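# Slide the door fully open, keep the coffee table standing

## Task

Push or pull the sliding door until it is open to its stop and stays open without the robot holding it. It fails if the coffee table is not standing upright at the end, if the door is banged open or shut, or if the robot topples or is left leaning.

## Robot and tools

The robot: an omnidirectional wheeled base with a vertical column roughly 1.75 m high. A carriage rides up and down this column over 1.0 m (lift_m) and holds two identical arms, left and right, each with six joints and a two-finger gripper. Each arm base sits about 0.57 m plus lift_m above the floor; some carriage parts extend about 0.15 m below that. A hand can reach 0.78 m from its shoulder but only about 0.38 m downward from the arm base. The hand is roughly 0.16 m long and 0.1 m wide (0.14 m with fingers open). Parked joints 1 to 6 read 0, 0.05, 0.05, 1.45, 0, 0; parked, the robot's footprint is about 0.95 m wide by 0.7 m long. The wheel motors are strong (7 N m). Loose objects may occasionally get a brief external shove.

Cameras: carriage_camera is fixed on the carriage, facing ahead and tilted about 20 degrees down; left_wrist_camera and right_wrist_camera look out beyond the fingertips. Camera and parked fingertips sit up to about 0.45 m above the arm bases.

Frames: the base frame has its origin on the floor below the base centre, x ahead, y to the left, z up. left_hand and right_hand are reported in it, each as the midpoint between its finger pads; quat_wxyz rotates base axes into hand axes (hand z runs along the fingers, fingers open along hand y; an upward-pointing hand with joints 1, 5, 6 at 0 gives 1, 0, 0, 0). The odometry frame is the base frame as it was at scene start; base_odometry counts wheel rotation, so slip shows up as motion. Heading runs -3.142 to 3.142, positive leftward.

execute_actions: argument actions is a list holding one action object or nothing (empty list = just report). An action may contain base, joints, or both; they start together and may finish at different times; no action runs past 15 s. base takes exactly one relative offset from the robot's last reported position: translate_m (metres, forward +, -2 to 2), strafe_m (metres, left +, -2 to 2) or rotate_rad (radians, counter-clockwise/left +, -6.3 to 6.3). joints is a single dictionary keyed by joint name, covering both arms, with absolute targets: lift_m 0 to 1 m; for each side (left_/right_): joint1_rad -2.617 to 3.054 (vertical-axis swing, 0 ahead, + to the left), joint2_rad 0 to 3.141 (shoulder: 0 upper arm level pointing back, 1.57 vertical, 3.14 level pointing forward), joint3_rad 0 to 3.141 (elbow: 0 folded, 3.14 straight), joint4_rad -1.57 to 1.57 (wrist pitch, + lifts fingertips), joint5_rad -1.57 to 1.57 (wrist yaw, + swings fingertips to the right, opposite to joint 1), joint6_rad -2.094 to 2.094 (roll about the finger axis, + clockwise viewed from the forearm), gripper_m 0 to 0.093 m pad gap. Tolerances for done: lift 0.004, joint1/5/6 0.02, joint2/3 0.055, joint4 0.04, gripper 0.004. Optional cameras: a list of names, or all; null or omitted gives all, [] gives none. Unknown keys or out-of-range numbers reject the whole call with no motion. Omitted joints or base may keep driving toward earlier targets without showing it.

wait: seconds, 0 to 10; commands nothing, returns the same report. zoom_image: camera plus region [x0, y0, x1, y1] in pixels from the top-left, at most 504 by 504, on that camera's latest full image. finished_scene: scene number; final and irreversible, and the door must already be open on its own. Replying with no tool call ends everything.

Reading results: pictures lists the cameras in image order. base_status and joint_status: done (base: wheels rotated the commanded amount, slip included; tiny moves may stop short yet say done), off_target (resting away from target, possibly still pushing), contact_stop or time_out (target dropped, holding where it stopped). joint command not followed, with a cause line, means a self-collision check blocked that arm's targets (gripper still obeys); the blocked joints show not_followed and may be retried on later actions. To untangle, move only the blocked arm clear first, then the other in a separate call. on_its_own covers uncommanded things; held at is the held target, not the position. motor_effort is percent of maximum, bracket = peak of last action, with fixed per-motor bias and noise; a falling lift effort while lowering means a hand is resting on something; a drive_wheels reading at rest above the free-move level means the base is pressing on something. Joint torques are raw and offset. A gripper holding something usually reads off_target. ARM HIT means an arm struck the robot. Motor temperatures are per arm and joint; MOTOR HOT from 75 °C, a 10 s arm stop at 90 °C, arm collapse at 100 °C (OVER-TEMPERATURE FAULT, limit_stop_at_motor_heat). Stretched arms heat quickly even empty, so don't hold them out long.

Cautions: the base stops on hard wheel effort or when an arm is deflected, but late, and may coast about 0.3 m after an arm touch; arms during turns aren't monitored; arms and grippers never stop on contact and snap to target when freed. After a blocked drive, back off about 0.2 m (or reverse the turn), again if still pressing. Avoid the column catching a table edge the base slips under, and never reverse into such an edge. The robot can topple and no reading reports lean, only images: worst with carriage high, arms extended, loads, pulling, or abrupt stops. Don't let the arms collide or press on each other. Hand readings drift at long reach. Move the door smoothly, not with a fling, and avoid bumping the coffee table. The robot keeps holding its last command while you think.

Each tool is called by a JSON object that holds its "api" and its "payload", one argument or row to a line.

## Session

{"api": "execute_actions", "payload": {
  "actions": []
}}

Scene clock: 0.00 s.
Joint torques (N m, as the arm reports them, + toward a larger angle): no reading
Motor temperatures (°C, as the motors report them): left_arm=[27 30 30 34 27 30] | right_arm=[29 27 30 27 27 29]
base_odometry: x=+0.000 y=+0.000 heading=+0.000 (m, m, rad; odometry frame)
base_status: not commanded
joint_positions: lift_m=+0.298 left_joint1_rad=+0.018 left_joint2_rad=+0.047 left_joint3_rad=+0.042 left_joint4_rad=+1.488 left_joint5_rad=+0.035 left_joint6_rad=-0.004 left_gripper_m=+0.094 right_joint1_rad=-0.018 right_joint2_rad=+0.056 right_joint3_rad=+0.060 right_joint4_rad=+1.453 right_joint5_rad=+0.041 right_joint6_rad=-0.005 right_gripper_m=+0.094
joint_status: not commanded
motor_effort: lift_m=+22 drive_wheels=+2 (%)
left_hand: x=+0.3005 y=+0.3229 z=+1.3262 quat_wxyz=(+0.999, +0.017, +0.044, +0.006) (m; base frame)
right_hand: x=+0.3059 y=-0.3362 z=+1.3303 quat_wxyz=(+0.998, +0.021, +0.056, -0.013) (m; base frame)
pictures: carriage_camera, left_wrist_camera, right_wrist_camera
Images, in order (width x height): carriage_camera 504x504, left_wrist_camera 504x504, right_wrist_camera 504x504.

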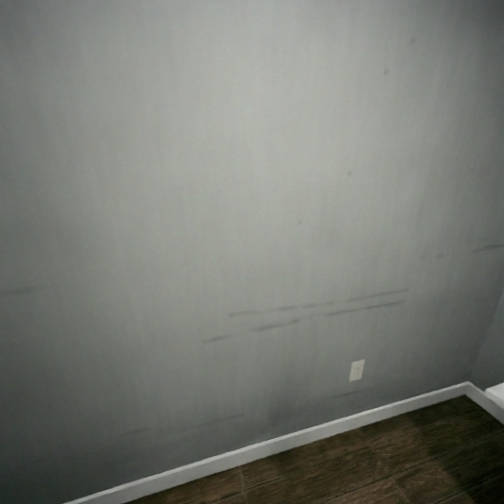

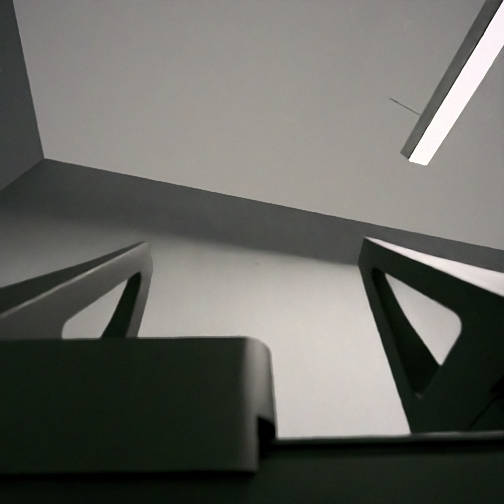

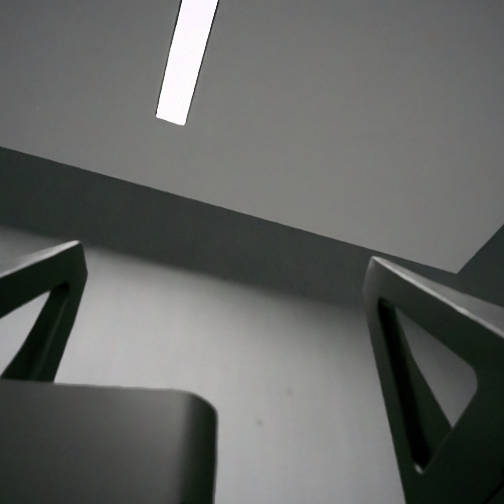

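{"api": "execute_actions", "payload": {
  "actions": [
    {"base":{"rotate_rad":-1.5},"joints":{"lift_m":0.05}}
  ],
  "cameras": ["carriage_camera"]
}}

{"api": "execute_actions", "payload": {
  "actions": [
    {"base":{"rotate_rad":-1.5}}
  ],
  "cameras": ["carriage_camera"]
}}

{"api": "execute_actions", "payload": {
  "actions": [
    {"base":{"rotate_rad":-1.5}}
  ],
  "cameras": ["carriage_camera"]
}}

Scene clock: 5.63 s.
Joint torques (N m, as the arm reports them, + toward a larger angle): left_arm=[ 0.08  3.8   5.39 -0.2   0.08  0.05] | right_arm=[-0.25  3.67  5.83 -0.11 -0.1   0.  ]
Motor temperatures (°C, as the motors report them): left_arm=[27 31 30 34 27 30] | right_arm=[29 27 30 27 27 29]
base_odometry: x=+0.000 y=+0.000 heading=-1.500 (m, m, rad; odometry frame)
base_status: done
joint_positions: lift_m=+0.050 left_joint1_rad=+0.018 left_joint2_rad=+0.047 left_joint3_rad=+0.042 left_joint4_rad=+1.488 left_joint5_rad=+0.035 left_joint6_rad=-0.004 left_gripper_m=+0.094 right_joint1_rad=-0.018 right_joint2_rad=+0.056 right_joint3_rad=+0.060 right_joint4_rad=+1.451 right_joint5_rad=+0.041 right_joint6_rad=-0.005 right_gripper_m=+0.094
joint_status: all done
motor_effort: lift_m=+20(19) drive_wheels=+8(17) (%)
left_hand: x=+0.3005 y=+0.3229 z=+1.0785 quat_wxyz=(+0.999, +0.017, +0.044, +0.006) (m; base frame)
right_hand: x=+0.3063 y=-0.3362 z=+1.0826 quat_wxyz=(+0.998, +0.021, +0.057, -0.013) (m; base frame)
pictures: carriage_camera
Images, in order (width x height): carriage_camera 504x504.

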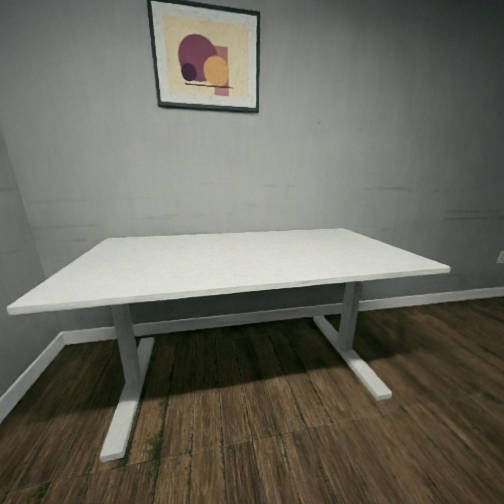

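Scene clock: 8.67 s.
Joint torques (N m, as the arm reports them, + toward a larger angle): left_arm=[ 0.    3.65  5.5  -0.19  0.05  0.  ] | right_arm=[-0.19  3.73  5.87 -0.1  -0.07 -0.01]
Motor temperatures (°C, as the motors report them): left_arm=[27 31 30 34 27 30] | right_arm=[29 28 30 27 27 29]
base_odometry: x=+0.000 y=+0.000 heading=-2.999 (m, m, rad; odometry frame)
base_status: done
joint_positions: lift_m=+0.050 left_joint1_rad=+0.018 left_joint2_rad=+0.047 left_joint3_rad=+0.042 left_joint4_rad=+1.488 left_joint5_rad=+0.035 left_joint6_rad=-0.004 left_gripper_m=+0.094 right_joint1_rad=-0.018 right_joint2_rad=+0.056 right_joint3_rad=+0.060 right_joint4_rad=+1.451 right_joint5_rad=+0.041 right_joint6_rad=-0.005 right_gripper_m=+0.094
joint_status: not commanded
motor_effort: lift_m=+20(20) drive_wheels=+8(17) (%)
left_hand: x=+0.3005 y=+0.3229 z=+1.0785 quat_wxyz=(+0.999, +0.017, +0.044, +0.006) (m; base frame)
right_hand: x=+0.3063 y=-0.3362 z=+1.0826 quat_wxyz=(+0.998, +0.021, +0.057, -0.013) (m; base frame)
pictures: carriage_camera
Images, in order (width x height): carriage_camera 504x504.

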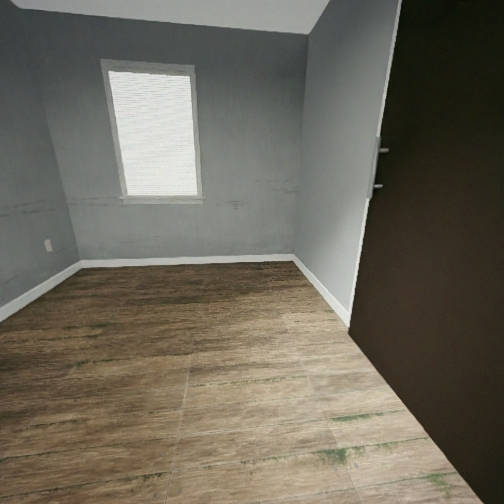

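Scene clock: 11.70 s.
Joint torques (N m, as the arm reports them, + toward a larger angle): left_arm=[-0.01  3.73  5.42 -0.24  0.1  -0.03] | right_arm=[-0.25  3.77  5.82 -0.11 -0.1   0.  ]
Motor temperatures (°C, as the motors report them): left_arm=[27 31 30 34 27 30] | right_arm=[29 28 31 27 27 29]
base_odometry: x=+0.000 y=+0.000 heading=+1.785 (m, m, rad; odometry frame)
base_status: done
joint_positions: lift_m=+0.050 left_joint1_rad=+0.018 left_joint2_rad=+0.047 left_joint3_rad=+0.042 left_joint4_rad=+1.488 left_joint5_rad=+0.035 left_joint6_rad=-0.004 left_gripper_m=+0.094 right_joint1_rad=-0.018 right_joint2_rad=+0.056 right_joint3_rad=+0.060 right_joint4_rad=+1.451 right_joint5_rad=+0.041 right_joint6_rad=-0.005 right_gripper_m=+0.094
joint_status: not commanded
motor_effort: lift_m=+20(20) drive_wheels=+8(16) (%)
left_hand: x=+0.3005 y=+0.3229 z=+1.0785 quat_wxyz=(+0.999, +0.017, +0.044, +0.006) (m; base frame)
right_hand: x=+0.3063 y=-0.3362 z=+1.0826 quat_wxyz=(+0.998, +0.021, +0.057, -0.013) (m; base frame)
pictures: carriage_camera
Images, in order (width x height): carriage_camera 504x504.

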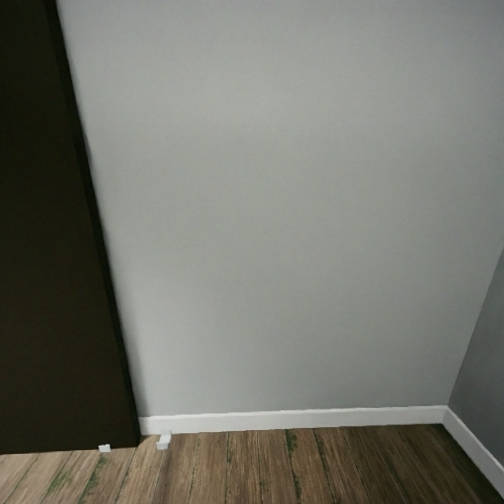

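{"api": "execute_actions", "payload": {
  "actions": [
    {"base":{"rotate_rad":0.065},"joints":{"lift_m":0.03,"left_joint2_rad":1.0,"left_joint3_rad":1.0,"left_joint4_rad":0,"left_gripper_m":0}}
  ],
  "cameras": []
}}

{"api": "execute_actions", "payload": {
  "actions": [
    {"base":{"strafe_m":1.3}}
  ],
  "cameras": ["carriage_camera","left_wrist_camera"]
}}

Scene clock: 17.93 s.
Joint torques (N m, as the arm reports them, + toward a larger angle): left_arm=[ 0.1  -1.72  8.83  2.47  0.08  0.  ] | right_arm=[-0.26  3.75  5.83 -0.11 -0.1  -0.01]
Motor temperatures (°C, as the motors report them): left_arm=[27 31 31 34 27 30] | right_arm=[29 28 31 27 27 29]
base_odometry: x=+0.000 y=+0.000 heading=+1.849 (m, m, rad; odometry frame)
base_status: done
joint_positions: lift_m=+0.030 left_joint1_rad=+0.018 left_joint2_rad=+0.991 left_joint3_rad=+0.982 left_joint4_rad=+0.015 left_joint5_rad=+0.035 left_joint6_rad=-0.004 left_gripper_m=+0.000 right_joint1_rad=-0.018 right_joint2_rad=+0.056 right_joint3_rad=+0.060 right_joint4_rad=+1.452 right_joint5_rad=+0.041 right_joint6_rad=-0.005 right_gripper_m=+0.094
joint_status: all done
motor_effort: lift_m=+20(22) drive_wheels=-3(5) (%)
left_hand: x=+0.6439 y=+0.3290 z=+1.0225 quat_wxyz=(+0.709, +0.005, +0.705, -0.007) (m; base frame)
right_hand: x=+0.3061 y=-0.3362 z=+1.0625 quat_wxyz=(+0.998, +0.021, +0.057, -0.013) (m; base frame)
pictures: none
No camera images: the call's "cameras" was empty. Leave "cameras" out to get every camera's image.

Scene clock: 22.90 s.
Joint torques (N m, as the arm reports them, + toward a larger angle): left_arm=[ 0.19 -1.65  8.81  2.42  0.08 -0.01] | right_arm=[-0.15  3.74  5.73 -0.1  -0.11 -0.01]
Motor temperatures (°C, as the motors report them): left_arm=[27 31 32 35 27 30] | right_arm=[29 28 31 27 27 29]
base_odometry: x=-1.250 y=-0.356 heading=+1.848 (m, m, rad; odometry frame)
base_status: done
joint_positions: lift_m=+0.030 left_joint1_rad=+0.018 left_joint2_rad=+0.991 left_joint3_rad=+0.982 left_joint4_rad=+0.015 left_joint5_rad=+0.035 left_joint6_rad=-0.004 left_gripper_m=+0.000 right_joint1_rad=-0.018 right_joint2_rad=+0.056 right_joint3_rad=+0.060 right_joint4_rad=+1.452 right_joint5_rad=+0.041 right_joint6_rad=-0.005 right_gripper_m=+0.094
joint_status: not commanded
motor_effort: lift_m=+20(20) drive_wheels=-9(20) (%)
left_hand: x=+0.6439 y=+0.3290 z=+1.0225 quat_wxyz=(+0.709, +0.005, +0.705, -0.007) (m; base frame)
right_hand: x=+0.3061 y=-0.3362 z=+1.0625 quat_wxyz=(+0.998, +0.021, +0.057, -0.013) (m; base frame)
pictures: carriage_camera, left_wrist_camera
Images, in order (width x height): carriage_camera 504x504, left_wrist_camera 504x504.

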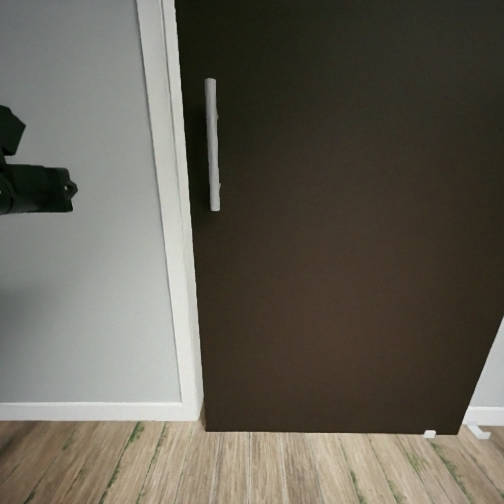

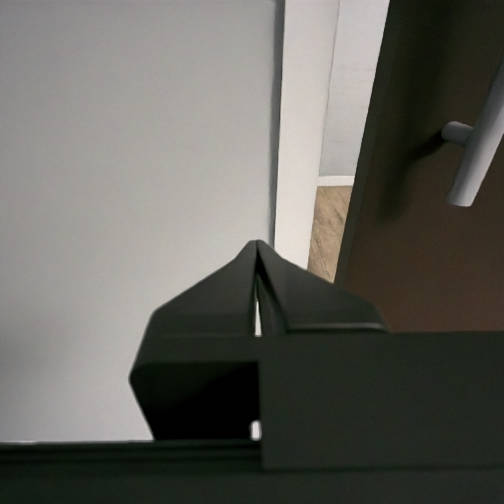

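{"api": "execute_actions", "payload": {
  "actions": [
    {"base":{"strafe_m":-0.1}}
  ],
  "cameras": []
}}

{"api": "execute_actions", "payload": {
  "actions": [
    {"base":{"translate_m":0.28}}
  ],
  "cameras": ["carriage_camera","left_wrist_camera"]
}}

Scene clock: 26.60 s.
Joint torques (N m, as the arm reports them, + toward a larger angle): left_arm=[ 0.3  -1.69  8.56  2.46  0.07 -0.02] | right_arm=[-0.23  3.72  5.78 -0.12 -0.1   0.  ]
Motor temperatures (°C, as the motors report them): left_arm=[27 31 32 36 27 30] | right_arm=[29 28 32 27 27 29]
base_odometry: x=-1.154 y=-0.329 heading=+1.849 (m, m, rad; odometry frame)
base_status: done
joint_positions: lift_m=+0.030 left_joint1_rad=+0.018 left_joint2_rad=+0.991 left_joint3_rad=+0.982 left_joint4_rad=+0.014 left_joint5_rad=+0.035 left_joint6_rad=-0.004 left_gripper_m=+0.000 right_joint1_rad=-0.018 right_joint2_rad=+0.056 right_joint3_rad=+0.060 right_joint4_rad=+1.453 right_joint5_rad=+0.041 right_joint6_rad=-0.005 right_gripper_m=+0.094
joint_status: not commanded
motor_effort: lift_m=+20(20) drive_wheels=-10(16) (%)
left_hand: x=+0.6439 y=+0.3290 z=+1.0222 quat_wxyz=(+0.709, +0.005, +0.706, -0.007) (m; base frame)
right_hand: x=+0.3060 y=-0.3362 z=+1.0626 quat_wxyz=(+0.998, +0.021, +0.057, -0.013) (m; base frame)
pictures: none
No camera images: the call's "cameras" was empty. Leave "cameras" out to get every camera's image.

Scene clock: 29.00 s.
Joint torques (N m, as the arm reports them, + toward a larger angle): left_arm=[-0.16 -1.63  9.02  2.5   0.09 -0.02] | right_arm=[-0.25  3.7   5.86 -0.12 -0.09 -0.01]
Motor temperatures (°C, as the motors report them): left_arm=[27 31 33 36 27 30] | right_arm=[29 28 32 27 27 29]
base_odometry: x=-1.232 y=-0.059 heading=+1.850 (m, m, rad; odometry frame)
base_status: done
joint_positions: lift_m=+0.030 left_joint1_rad=+0.018 left_joint2_rad=+0.991 left_joint3_rad=+0.982 left_joint4_rad=+0.011 left_joint5_rad=+0.035 left_joint6_rad=-0.004 left_gripper_m=+0.000 right_joint1_rad=-0.018 right_joint2_rad=+0.056 right_joint3_rad=+0.060 right_joint4_rad=+1.453 right_joint5_rad=+0.041 right_joint6_rad=-0.005 right_gripper_m=+0.094
joint_status: not commanded
motor_effort: lift_m=+20(20) drive_wheels=-7(15) (%)
left_hand: x=+0.6439 y=+0.3291 z=+1.0217 quat_wxyz=(+0.708, +0.005, +0.706, -0.007) (m; base frame)
right_hand: x=+0.3060 y=-0.3362 z=+1.0626 quat_wxyz=(+0.998, +0.021, +0.057, -0.013) (m; base frame)
pictures: carriage_camera, left_wrist_camera
Images, in order (width x height): carriage_camera 504x504, left_wrist_camera 504x504.

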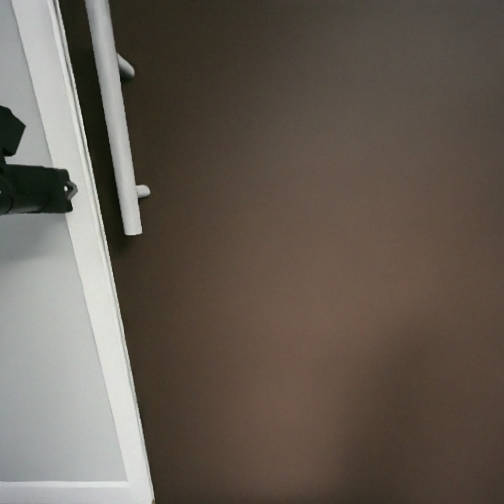

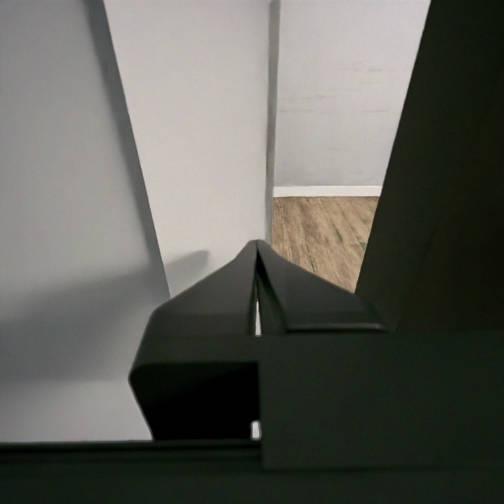

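{"api": "execute_actions", "payload": {
  "actions": [
    {"base":{"strafe_m":-0.2},"joints":{"left_joint1_rad":-0.03}}
  ],
  "cameras": ["carriage_camera","left_wrist_camera"]
}}

{"api": "execute_actions", "payload": {
  "actions": [
    {"base":{"strafe_m":-0.3},"joints":{"left_joint1_rad":-0.03}}
  ],
  "cameras": ["carriage_camera","left_wrist_camera"]
}}

{"api": "execute_actions", "payload": {
  "actions": [
    {"base":{"strafe_m":-0.25},"joints":{"left_joint1_rad":-0.03}}
  ]
}}

Scene clock: 33.93 s.
Joint torques (N m, as the arm reports them, + toward a larger angle): left_arm=[-0.89 -0.75  8.67  2.74  0.08 -0.01] | right_arm=[-0.29  3.71  5.73 -0.12 -0.1   0.  ]
Motor temperatures (°C, as the motors report them): left_arm=[27 31 33 37 28 30] | right_arm=[29 28 32 27 27 29]
base_odometry: x=-1.040 y=-0.004 heading=+1.850 (m, m, rad; odometry frame)
base_status: done
joint_positions: lift_m=+0.030 left_joint1_rad=-0.020 left_joint2_rad=+0.980 left_joint3_rad=+0.985 left_joint4_rad=-0.007 left_joint5_rad=+0.028 left_joint6_rad=-0.003 left_gripper_m=+0.000 right_joint1_rad=-0.018 right_joint2_rad=+0.056 right_joint3_rad=+0.060 right_joint4_rad=+1.452 right_joint5_rad=+0.041 right_joint6_rad=-0.005 right_gripper_m=+0.094
joint_status: all done
motor_effort: lift_m=+20(20) drive_wheels=-2(15) (%)
left_hand: x=+0.6404 y=+0.3166 z=+1.0225 quat_wxyz=(+0.706, +0.016, +0.708, -0.018) (m; base frame)
right_hand: x=+0.3062 y=-0.3361 z=+1.0625 quat_wxyz=(+0.998, +0.021, +0.057, -0.013) (m; base frame)
pictures: carriage_camera, left_wrist_camera
Images, in order (width x height): carriage_camera 504x504, left_wrist_camera 504x504.

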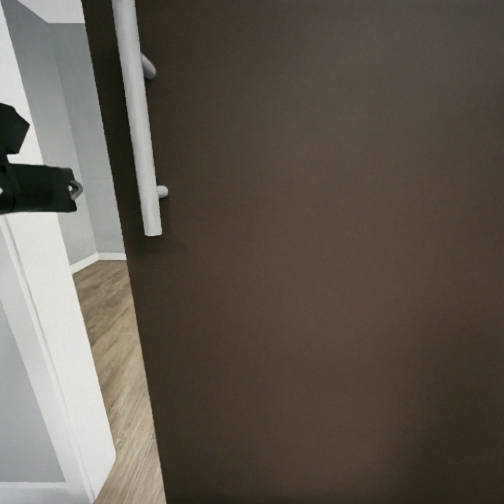

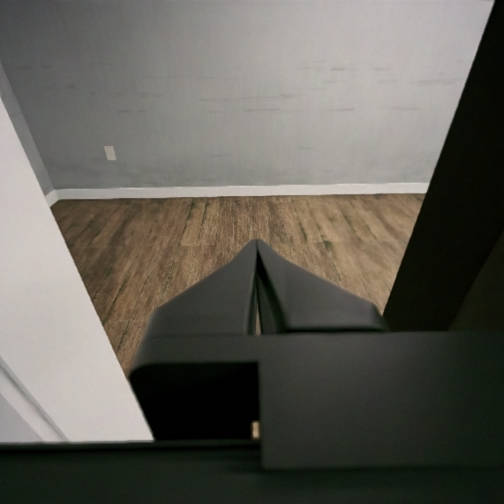

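Scene clock: 36.40 s.
Joint torques (N m, as the arm reports them, + toward a larger angle): left_arm=[-0.87 -0.75  8.59  2.66  0.17  0.02] | right_arm=[-0.24  3.65  5.73 -0.16 -0.11  0.01]
Motor temperatures (°C, as the motors report them): left_arm=[27 31 34 38 28 30] | right_arm=[29 29 32 27 27 29]
base_odometry: x=-0.830 y=+0.057 heading=+1.851 (m, m, rad; odometry frame)
base_status: strafe_m contact_stop (by the wheels' count: -0.218 of -0.300)
joint_positions: lift_m=+0.030 left_joint1_rad=-0.020 left_joint2_rad=+0.980 left_joint3_rad=+0.986 left_joint4_rad=-0.004 left_joint5_rad=+0.028 left_joint6_rad=-0.003 left_gripper_m=+0.000 right_joint1_rad=-0.018 right_joint2_rad=+0.056 right_joint3_rad=+0.061 right_joint4_rad=+1.453 right_joint5_rad=+0.043 right_joint6_rad=-0.005 right_gripper_m=+0.094
joint_status: all done
motor_effort: lift_m=+20(21) drive_wheels=+1(21) (%)
left_hand: x=+0.6403 y=+0.3166 z=+1.0238 quat_wxyz=(+0.708, +0.016, +0.706, -0.018) (m; base frame)
right_hand: x=+0.3057 y=-0.3365 z=+1.0628 quat_wxyz=(+0.998, +0.022, +0.056, -0.013) (m; base frame)
pictures: carriage_camera, left_wrist_camera
Images, in order (width x height): carriage_camera 504x504, left_wrist_camera 504x504.

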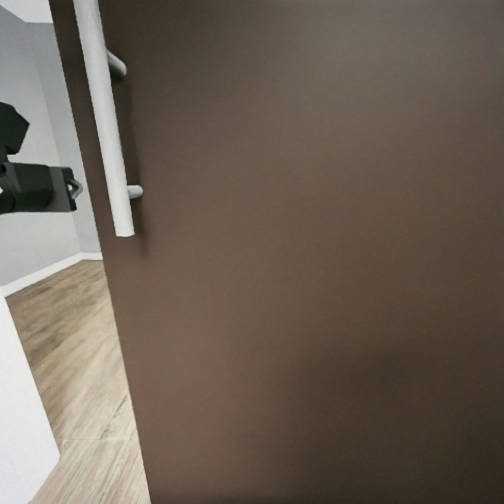

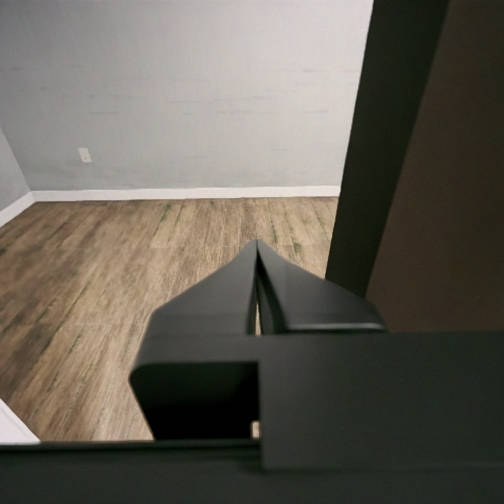

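not run: a stop came earlier in this reply.

{"api": "execute_actions", "payload": {
  "actions": [
    {"base":{"translate_m":-0.1},"joints":{"left_joint2_rad":1.25,"left_joint3_rad":1.25}}
  ],
  "cameras": ["carriage_camera","left_wrist_camera"]
}}

{"api": "execute_actions", "payload": {
  "actions": [
    {"base":{"strafe_m":-0.2},"joints":{"left_joint1_rad":-0.03}}
  ],
  "cameras": ["carriage_camera","left_wrist_camera"]
}}

Scene clock: 41.00 s.
Joint torques (N m, as the arm reports them, + toward a larger angle): left_arm=[-0.9  -3.71  8.99  2.57  0.11 -0.04] | right_arm=[-0.16  3.66  5.7  -0.15 -0.13  0.  ]
Motor temperatures (°C, as the motors report them): left_arm=[27 31 34 38 28 30] | right_arm=[29 29 32 27 27 29]
base_odometry: x=-0.802 y=-0.039 heading=+1.851 (m, m, rad; odometry frame)
base_status: done
joint_positions: lift_m=+0.030 left_joint1_rad=-0.020 left_joint2_rad=+1.243 left_joint3_rad=+1.232 left_joint4_rad=-0.001 left_joint5_rad=+0.030 left_joint6_rad=-0.003 left_gripper_m=+0.000 right_joint1_rad=-0.018 right_joint2_rad=+0.056 right_joint3_rad=+0.061 right_joint4_rad=+1.453 right_joint5_rad=+0.043 right_joint6_rad=-0.005 right_gripper_m=+0.094
joint_status: all done
motor_effort: lift_m=+21(20) drive_wheels=-2(8) (%)
left_hand: x=+0.7033 y=+0.3150 z=+1.0471 quat_wxyz=(+0.703, +0.017, +0.711, -0.019) (m; base frame)
right_hand: x=+0.3056 y=-0.3365 z=+1.0629 quat_wxyz=(+0.998, +0.022, +0.056, -0.013) (m; base frame)
pictures: carriage_camera, left_wrist_camera
Images, in order (width x height): carriage_camera 504x504, left_wrist_camera 504x504.

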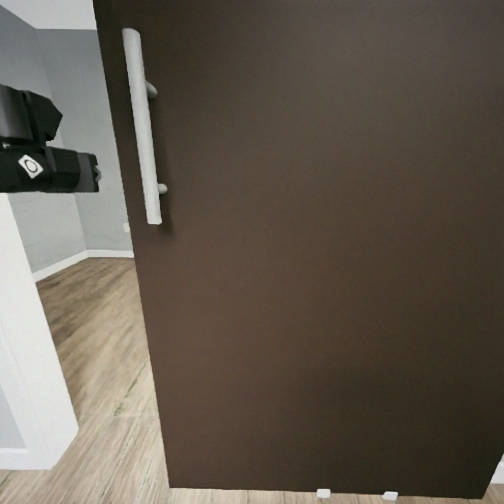

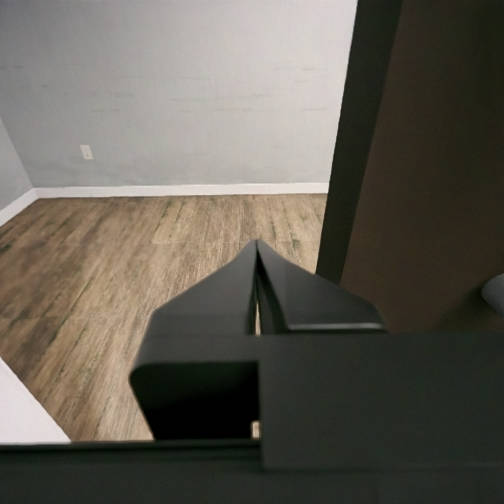

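Scene clock: 43.20 s.
Joint torques (N m, as the arm reports them, + toward a larger angle): left_arm=[-0.98 -3.12  8.75  2.7   0.14  0.11] | right_arm=[-0.18  3.71  5.71 -0.12 -0.12  0.  ]
Motor temperatures (°C, as the motors report them): left_arm=[27 31 34 38 28 30] | right_arm=[29 29 32 27 27 29]
base_odometry: x=-0.656 y=+0.002 heading=+1.851 (m, m, rad; odometry frame)
base_status: strafe_m contact_stop (by the wheels' count: -0.152 of -0.200)
joint_positions: lift_m=+0.030 left_joint1_rad=-0.019 left_joint2_rad=+1.237 left_joint3_rad=+1.234 left_joint4_rad=-0.006 left_joint5_rad=+0.029 left_joint6_rad=-0.009 left_gripper_m=+0.000 right_joint1_rad=-0.018 right_joint2_rad=+0.056 right_joint3_rad=+0.062 right_joint4_rad=+1.453 right_joint5_rad=+0.043 right_joint6_rad=-0.005 right_gripper_m=+0.094
joint_status: all done
motor_effort: lift_m=+21(20) drive_wheels=+1(12) (%)
left_hand: x=+0.7016 y=+0.3154 z=+1.0488 quat_wxyz=(+0.703, +0.014, +0.710, -0.020) (m; base frame)
right_hand: x=+0.3055 y=-0.3365 z=+1.0629 quat_wxyz=(+0.998, +0.022, +0.056, -0.013) (m; base frame)
pictures: carriage_camera, left_wrist_camera
Images, in order (width x height): carriage_camera 504x504, left_wrist_camera 504x504.

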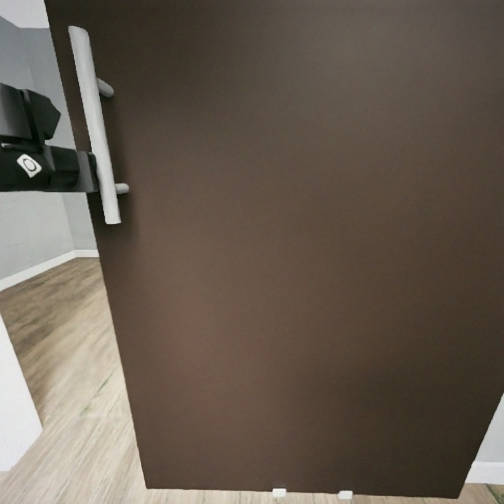

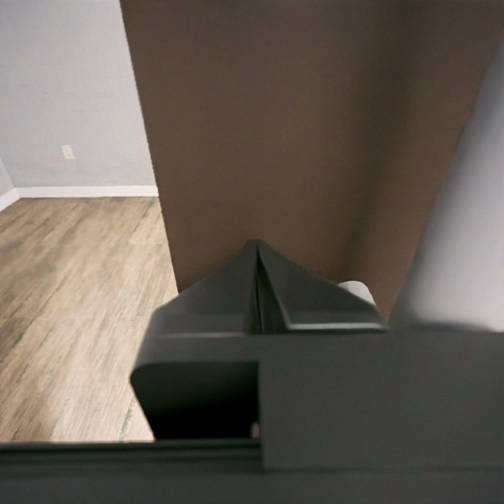

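{"api": "execute_actions", "payload": {
  "actions": [
    {"base":{"strafe_m":-0.15},"joints":{"left_joint1_rad":-0.03}}
  ]
}}

Scene clock: 46.57 s.
Joint torques (N m, as the arm reports them, + toward a larger angle): left_arm=[-0.87 -3.02  8.86  2.66  0.15  0.08] | right_arm=[-0.21  3.66  5.78 -0.13 -0.16 -0.02]
Motor temperatures (°C, as the motors report them): left_arm=[27 31 35 39 28 30] | right_arm=[29 29 33 27 27 29]
base_odometry: x=-0.597 y=+0.018 heading=+1.850 (m, m, rad; odometry frame)
base_status: strafe_m contact_stop (by the wheels' count: -0.061 of -0.150)
joint_positions: lift_m=+0.030 left_joint1_rad=-0.020 left_joint2_rad=+1.235 left_joint3_rad=+1.234 left_joint4_rad=-0.002 left_joint5_rad=+0.030 left_joint6_rad=-0.009 left_gripper_m=+0.000 right_joint1_rad=-0.018 right_joint2_rad=+0.056 right_joint3_rad=+0.062 right_joint4_rad=+1.452 right_joint5_rad=+0.043 right_joint6_rad=-0.005 right_gripper_m=+0.094
joint_status: all done
motor_effort: lift_m=+21(21) drive_wheels=+1(12) (%)
left_hand: x=+0.7010 y=+0.3149 z=+1.0504 quat_wxyz=(+0.705, +0.015, +0.708, -0.021) (m; base frame)
right_hand: x=+0.3058 y=-0.3366 z=+1.0629 quat_wxyz=(+0.998, +0.022, +0.056, -0.013) (m; base frame)
pictures: carriage_camera, left_wrist_camera, right_wrist_camera
Images, in order (width x height): carriage_camera 504x504, left_wrist_camera 504x504, right_wrist_camera 504x504.

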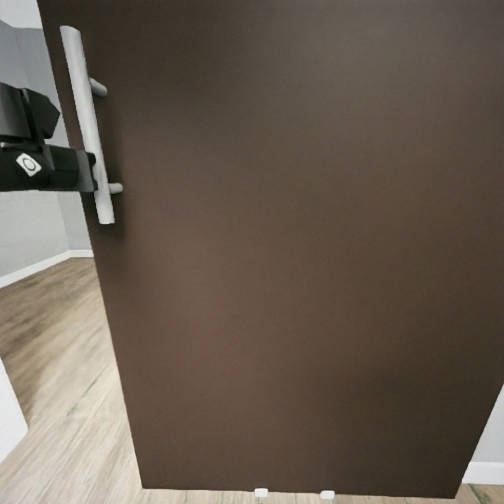

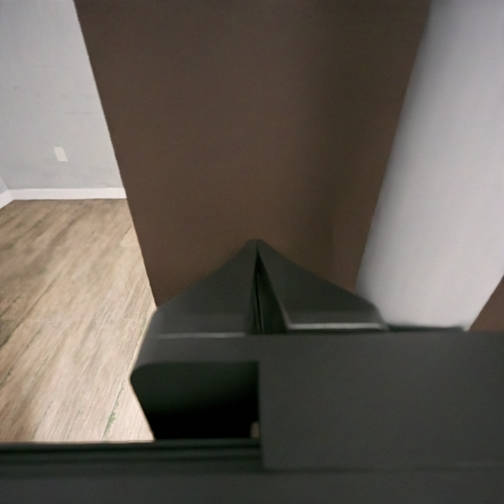

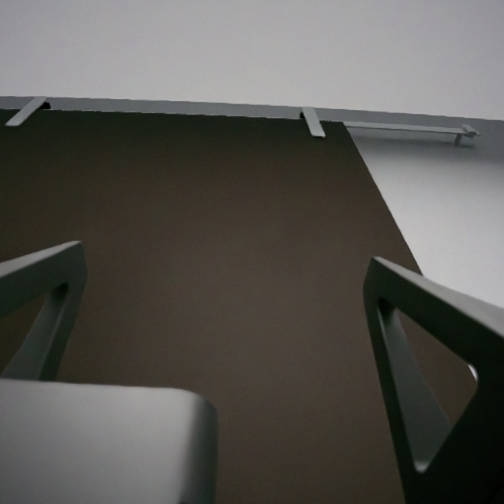

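{"api": "execute_actions", "payload": {
  "actions": [
    {"base":{"strafe_m":-0.2},"joints":{"left_joint1_rad":-0.1}}
  ]
}}

Scene clock: 53.80 s.
Joint torques (N m, as the arm reports them, + toward a larger angle): left_arm=[ 0.13 -2.2   8.67  2.76  0.06  0.06] | right_arm=[-0.2   3.79  5.71 -0.12 -0.13 -0.01]
Motor temperatures (°C, as the motors report them): left_arm=[27 31 35 40 28 30] | right_arm=[29 29 33 27 27 29]
base_odometry: x=-0.405 y=+0.073 heading=+1.850 (m, m, rad; odometry frame)
base_status: done
joint_positions: lift_m=+0.030 left_joint1_rad=-0.102 left_joint2_rad=+1.224 left_joint3_rad=+1.234 left_joint4_rad=-0.010 left_joint5_rad=+0.041 left_joint6_rad=-0.008 left_gripper_m=+0.000 right_joint1_rad=-0.018 right_joint2_rad=+0.056 right_joint3_rad=+0.062 right_joint4_rad=+1.452 right_joint5_rad=+0.043 right_joint6_rad=-0.005 right_gripper_m=+0.094
joint_status: all done
motor_effort: lift_m=+21(20) drive_wheels=-3(15) (%)
left_hand: x=+0.6946 y=+0.2787 z=+1.0531 quat_wxyz=(+0.705, +0.048, +0.706, -0.053) (m; base frame)
right_hand: x=+0.3058 y=-0.3365 z=+1.0629 quat_wxyz=(+0.998, +0.022, +0.056, -0.013) (m; base frame)
pictures: carriage_camera, left_wrist_camera, right_wrist_camera
Images, in order (width x height): carriage_camera 504x504, left_wrist_camera 504x504, right_wrist_camera 504x504.

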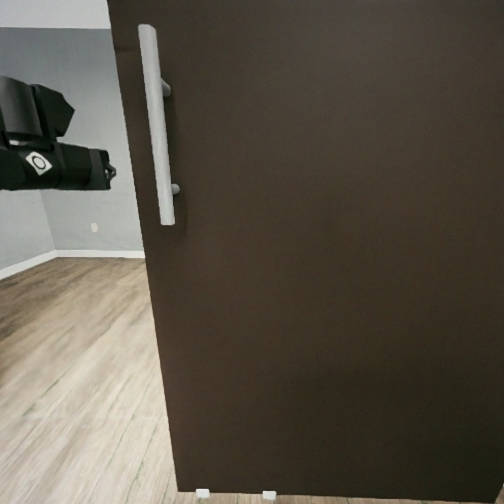

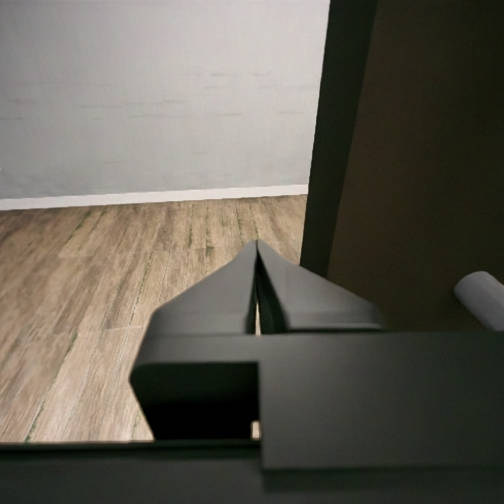

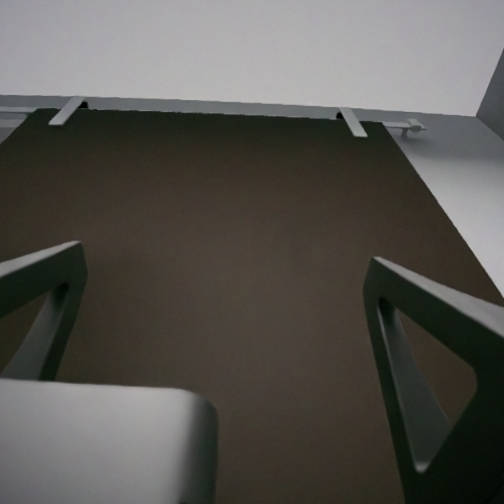

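{"api": "execute_actions", "payload": {
  "actions": [
    {"base":{"strafe_m":-0.11},"joints":{"left_joint1_rad":-0.1}}
  ]
}}

{"api": "execute_actions", "payload": {
  "actions": [
    {"base":{"strafe_m":-0.05},"joints":{"left_joint1_rad":-0.1}}
  ]
}}

Scene clock: 57.10 s.
Joint torques (N m, as the arm reports them, + toward a larger angle): left_arm=[ 0.3  -2.48  8.69  2.68  0.04  0.07] | right_arm=[-0.13  3.69  5.64 -0.1  -0.12 -0.01]
Motor temperatures (°C, as the motors report them): left_arm=[27 31 36 40 28 30] | right_arm=[29 29 33 27 27 29]
base_odometry: x=-0.299 y=+0.103 heading=+1.850 (m, m, rad; odometry frame)
base_status: done
joint_positions: lift_m=+0.030 left_joint1_rad=-0.102 left_joint2_rad=+1.228 left_joint3_rad=+1.234 left_joint4_rad=-0.006 left_joint5_rad=+0.039 left_joint6_rad=-0.008 left_gripper_m=+0.000 right_joint1_rad=-0.018 right_joint2_rad=+0.056 right_joint3_rad=+0.062 right_joint4_rad=+1.452 right_joint5_rad=+0.043 right_joint6_rad=-0.005 right_gripper_m=+0.094
joint_status: all done
motor_effort: lift_m=+21(21) drive_wheels=-3(8) (%)
left_hand: x=+0.6959 y=+0.2789 z=+1.0526 quat_wxyz=(+0.705, +0.047, +0.706, -0.053) (m; base frame)
right_hand: x=+0.3058 y=-0.3365 z=+1.0629 quat_wxyz=(+0.998, +0.022, +0.056, -0.013) (m; base frame)
pictures: carriage_camera, left_wrist_camera, right_wrist_camera
Images, in order (width x height): carriage_camera 504x504, left_wrist_camera 504x504, right_wrist_camera 504x504.

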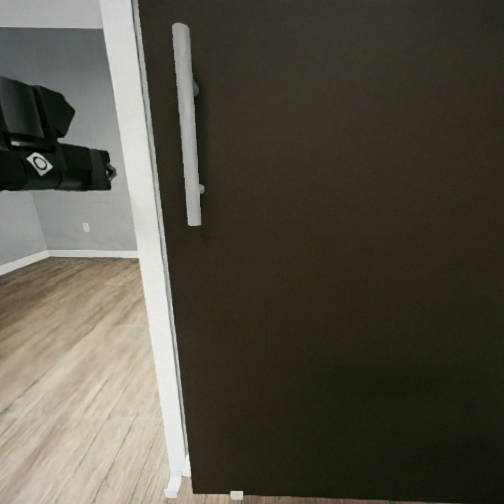

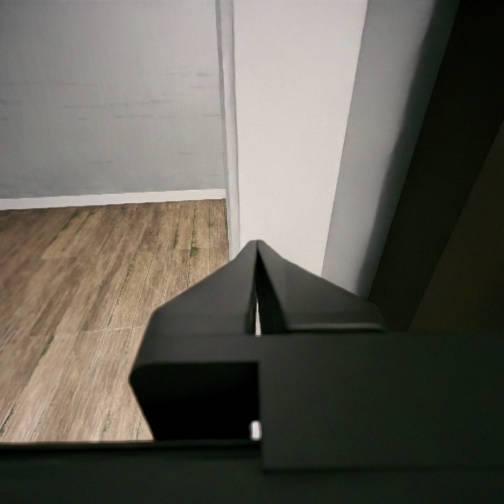

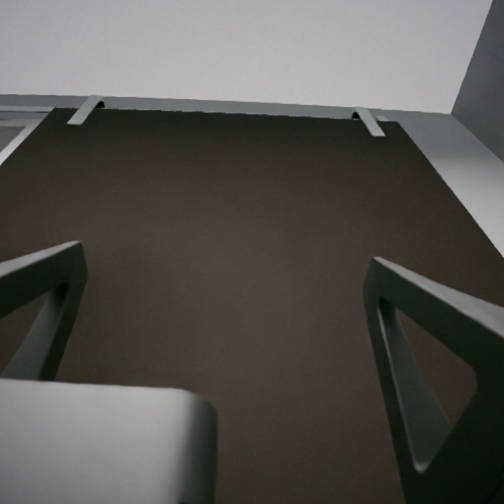

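Scene clock: 58.37 s.
Joint torques (N m, as the arm reports them, + toward a larger angle): left_arm=[-0.06 -2.6   8.7   2.69  0.01  0.08] | right_arm=[-0.15  3.7   5.68 -0.14 -0.14  0.01]
Motor temperatures (°C, as the motors report them): left_arm=[27 31 36 40 28 30] | right_arm=[29 29 33 27 27 29]
base_odometry: x=-0.251 y=+0.117 heading=+1.850 (m, m, rad; odometry frame)
base_status: done
joint_positions: lift_m=+0.030 left_joint1_rad=-0.102 left_joint2_rad=+1.230 left_joint3_rad=+1.234 left_joint4_rad=-0.004 left_joint5_rad=+0.038 left_joint6_rad=-0.008 left_gripper_m=+0.000 right_joint1_rad=-0.018 right_joint2_rad=+0.056 right_joint3_rad=+0.062 right_joint4_rad=+1.452 right_joint5_rad=+0.043 right_joint6_rad=-0.005 right_gripper_m=+0.094
joint_status: all done
motor_effort: lift_m=+20(20) drive_wheels=-2(9) (%)
left_hand: x=+0.6965 y=+0.2789 z=+1.0525 quat_wxyz=(+0.705, +0.047, +0.705, -0.052) (m; base frame)
right_hand: x=+0.3058 y=-0.3364 z=+1.0629 quat_wxyz=(+0.998, +0.022, +0.056, -0.013) (m; base frame)
pictures: carriage_camera, left_wrist_camera, right_wrist_camera
Images, in order (width x height): carriage_camera 504x504, left_wrist_camera 504x504, right_wrist_camera 504x504.

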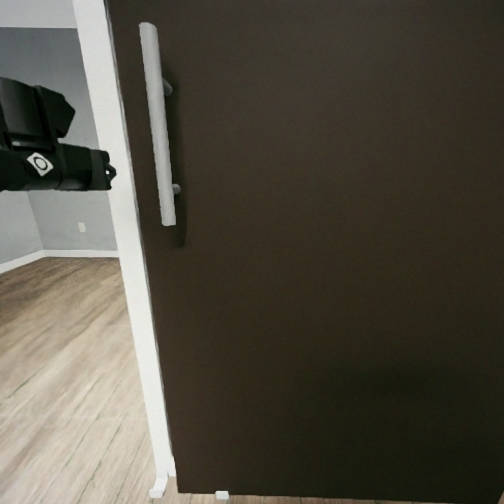

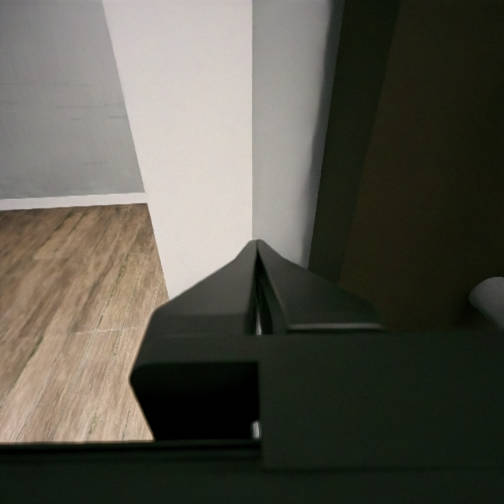

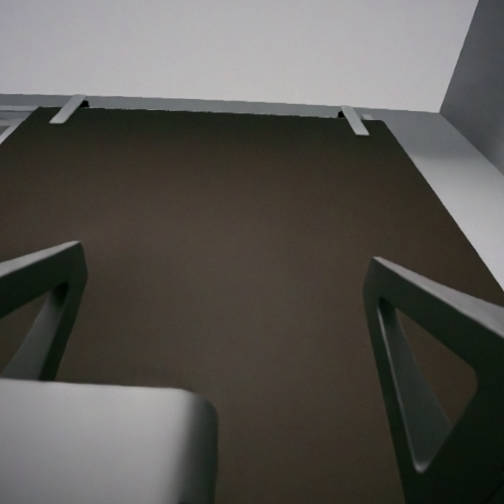

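{"api": "execute_actions", "payload": {
  "actions": [
    {"base":{"strafe_m":-0.13},"joints":{"left_joint1_rad":-0.1}}
  ]
}}

{"api": "execute_actions", "payload": {
  "actions": [
    {"base":{"strafe_m":0.05}}
  ]
}}

Scene clock: 62.43 s.
Joint torques (N m, as the arm reports them, + toward a larger angle): left_arm=[-2.97 -2.45  8.8   2.67  1.06  0.04] | right_arm=[-0.14  3.72  5.6  -0.1  -0.12  0.  ]
Motor temperatures (°C, as the motors report them): left_arm=[27 31 36 40 28 30] | right_arm=[29 29 33 27 27 29]
base_odometry: x=-0.162 y=+0.142 heading=+1.849 (m, m, rad; odometry frame)
base_status: strafe_m contact_stop (by the wheels' count: -0.093 of -0.130)
joint_positions: lift_m=+0.030 left_joint1_rad=-0.068 left_joint2_rad=+1.230 left_joint3_rad=+1.234 left_joint4_rad=-0.001 left_joint5_rad=-0.050 left_joint6_rad=-0.006 left_gripper_m=+0.000 right_joint1_rad=-0.018 right_joint2_rad=+0.056 right_joint3_rad=+0.062 right_joint4_rad=+1.450 right_joint5_rad=+0.043 right_joint6_rad=-0.005 right_gripper_m=+0.094
joint_status: left_joint1_rad off_target (ended at -0.068, target -0.100)
motor_effort: lift_m=+20(20) drive_wheels=+1(16) (%)
left_hand: x=+0.6989 y=+0.3086 z=+1.0531 quat_wxyz=(+0.708, +0.004, +0.706, -0.008) (m; base frame)
right_hand: x=+0.3061 y=-0.3364 z=+1.0630 quat_wxyz=(+0.998, +0.022, +0.057, -0.013) (m; base frame)
pictures: carriage_camera, left_wrist_camera, right_wrist_camera
Images, in order (width x height): carriage_camera 504x504, left_wrist_camera 504x504, right_wrist_camera 504x504.

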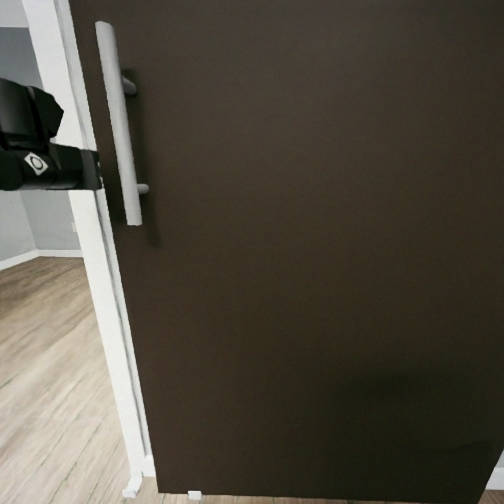

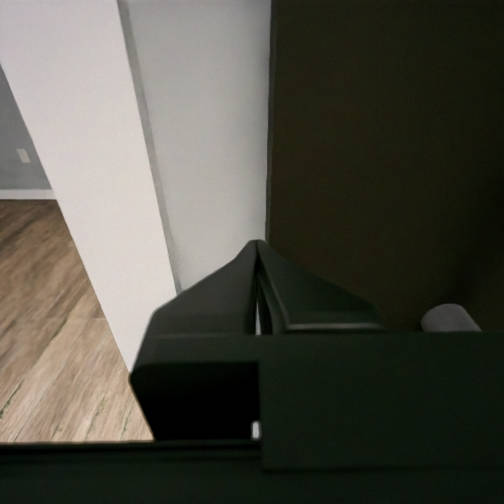

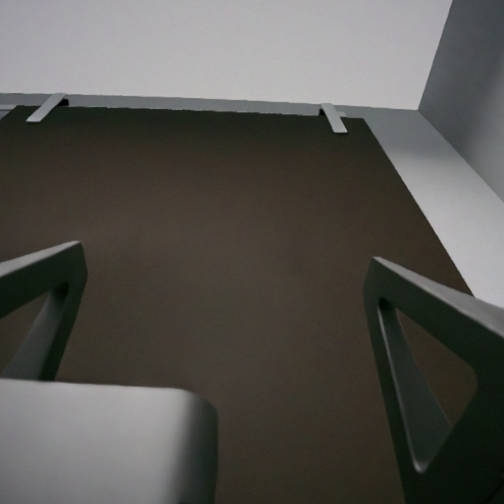

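not run: a stop came earlier in this reply.

The hand is pressing the door edge against its stop, so it is fully open. Releasing.

{"api": "execute_actions", "payload": {
  "actions": [
    {"base":{"strafe_m":0.06}}
  ],
  "cameras": ["carriage_camera"]
}}

{"api": "finished_scene", "payload": {
  "scene": 2
}}

Scene clock: 65.00 s.
Joint torques (N m, as the arm reports them, + toward a larger angle): left_arm=[-0.88 -2.67  8.66  2.61  0.11  0.02] | right_arm=[-0.11  3.72  5.64 -0.1  -0.1   0.  ]
Motor temperatures (°C, as the motors report them): left_arm=[27 31 36 40 28 30] | right_arm=[29 29 33 27 27 29]
base_odometry: x=-0.219 y=+0.125 heading=+1.849 (m, m, rad; odometry frame)
base_status: done
joint_positions: lift_m=+0.030 left_joint1_rad=-0.091 left_joint2_rad=+1.230 left_joint3_rad=+1.234 left_joint4_rad=-0.001 left_joint5_rad=+0.030 left_joint6_rad=-0.006 left_gripper_m=+0.000 right_joint1_rad=-0.018 right_joint2_rad=+0.056 right_joint3_rad=+0.062 right_joint4_rad=+1.451 right_joint5_rad=+0.042 right_joint6_rad=-0.005 right_gripper_m=+0.094
joint_status: not commanded
on_its_own: left_joint1_rad moved -0.024 to your old target -0.100
motor_effort: lift_m=+20(21) drive_wheels=+2(9) (%)
left_hand: x=+0.6972 y=+0.2849 z=+1.0532 quat_wxyz=(+0.707, +0.041, +0.705, -0.045) (m; base frame)
right_hand: x=+0.3060 y=-0.3364 z=+1.0630 quat_wxyz=(+0.998, +0.021, +0.057, -0.013) (m; base frame)
pictures: carriage_camera
Images, in order (width x height): carriage_camera 504x504.

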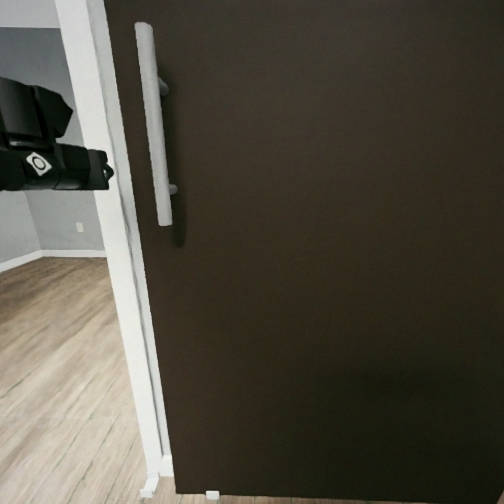

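The scene is finished: the task was done.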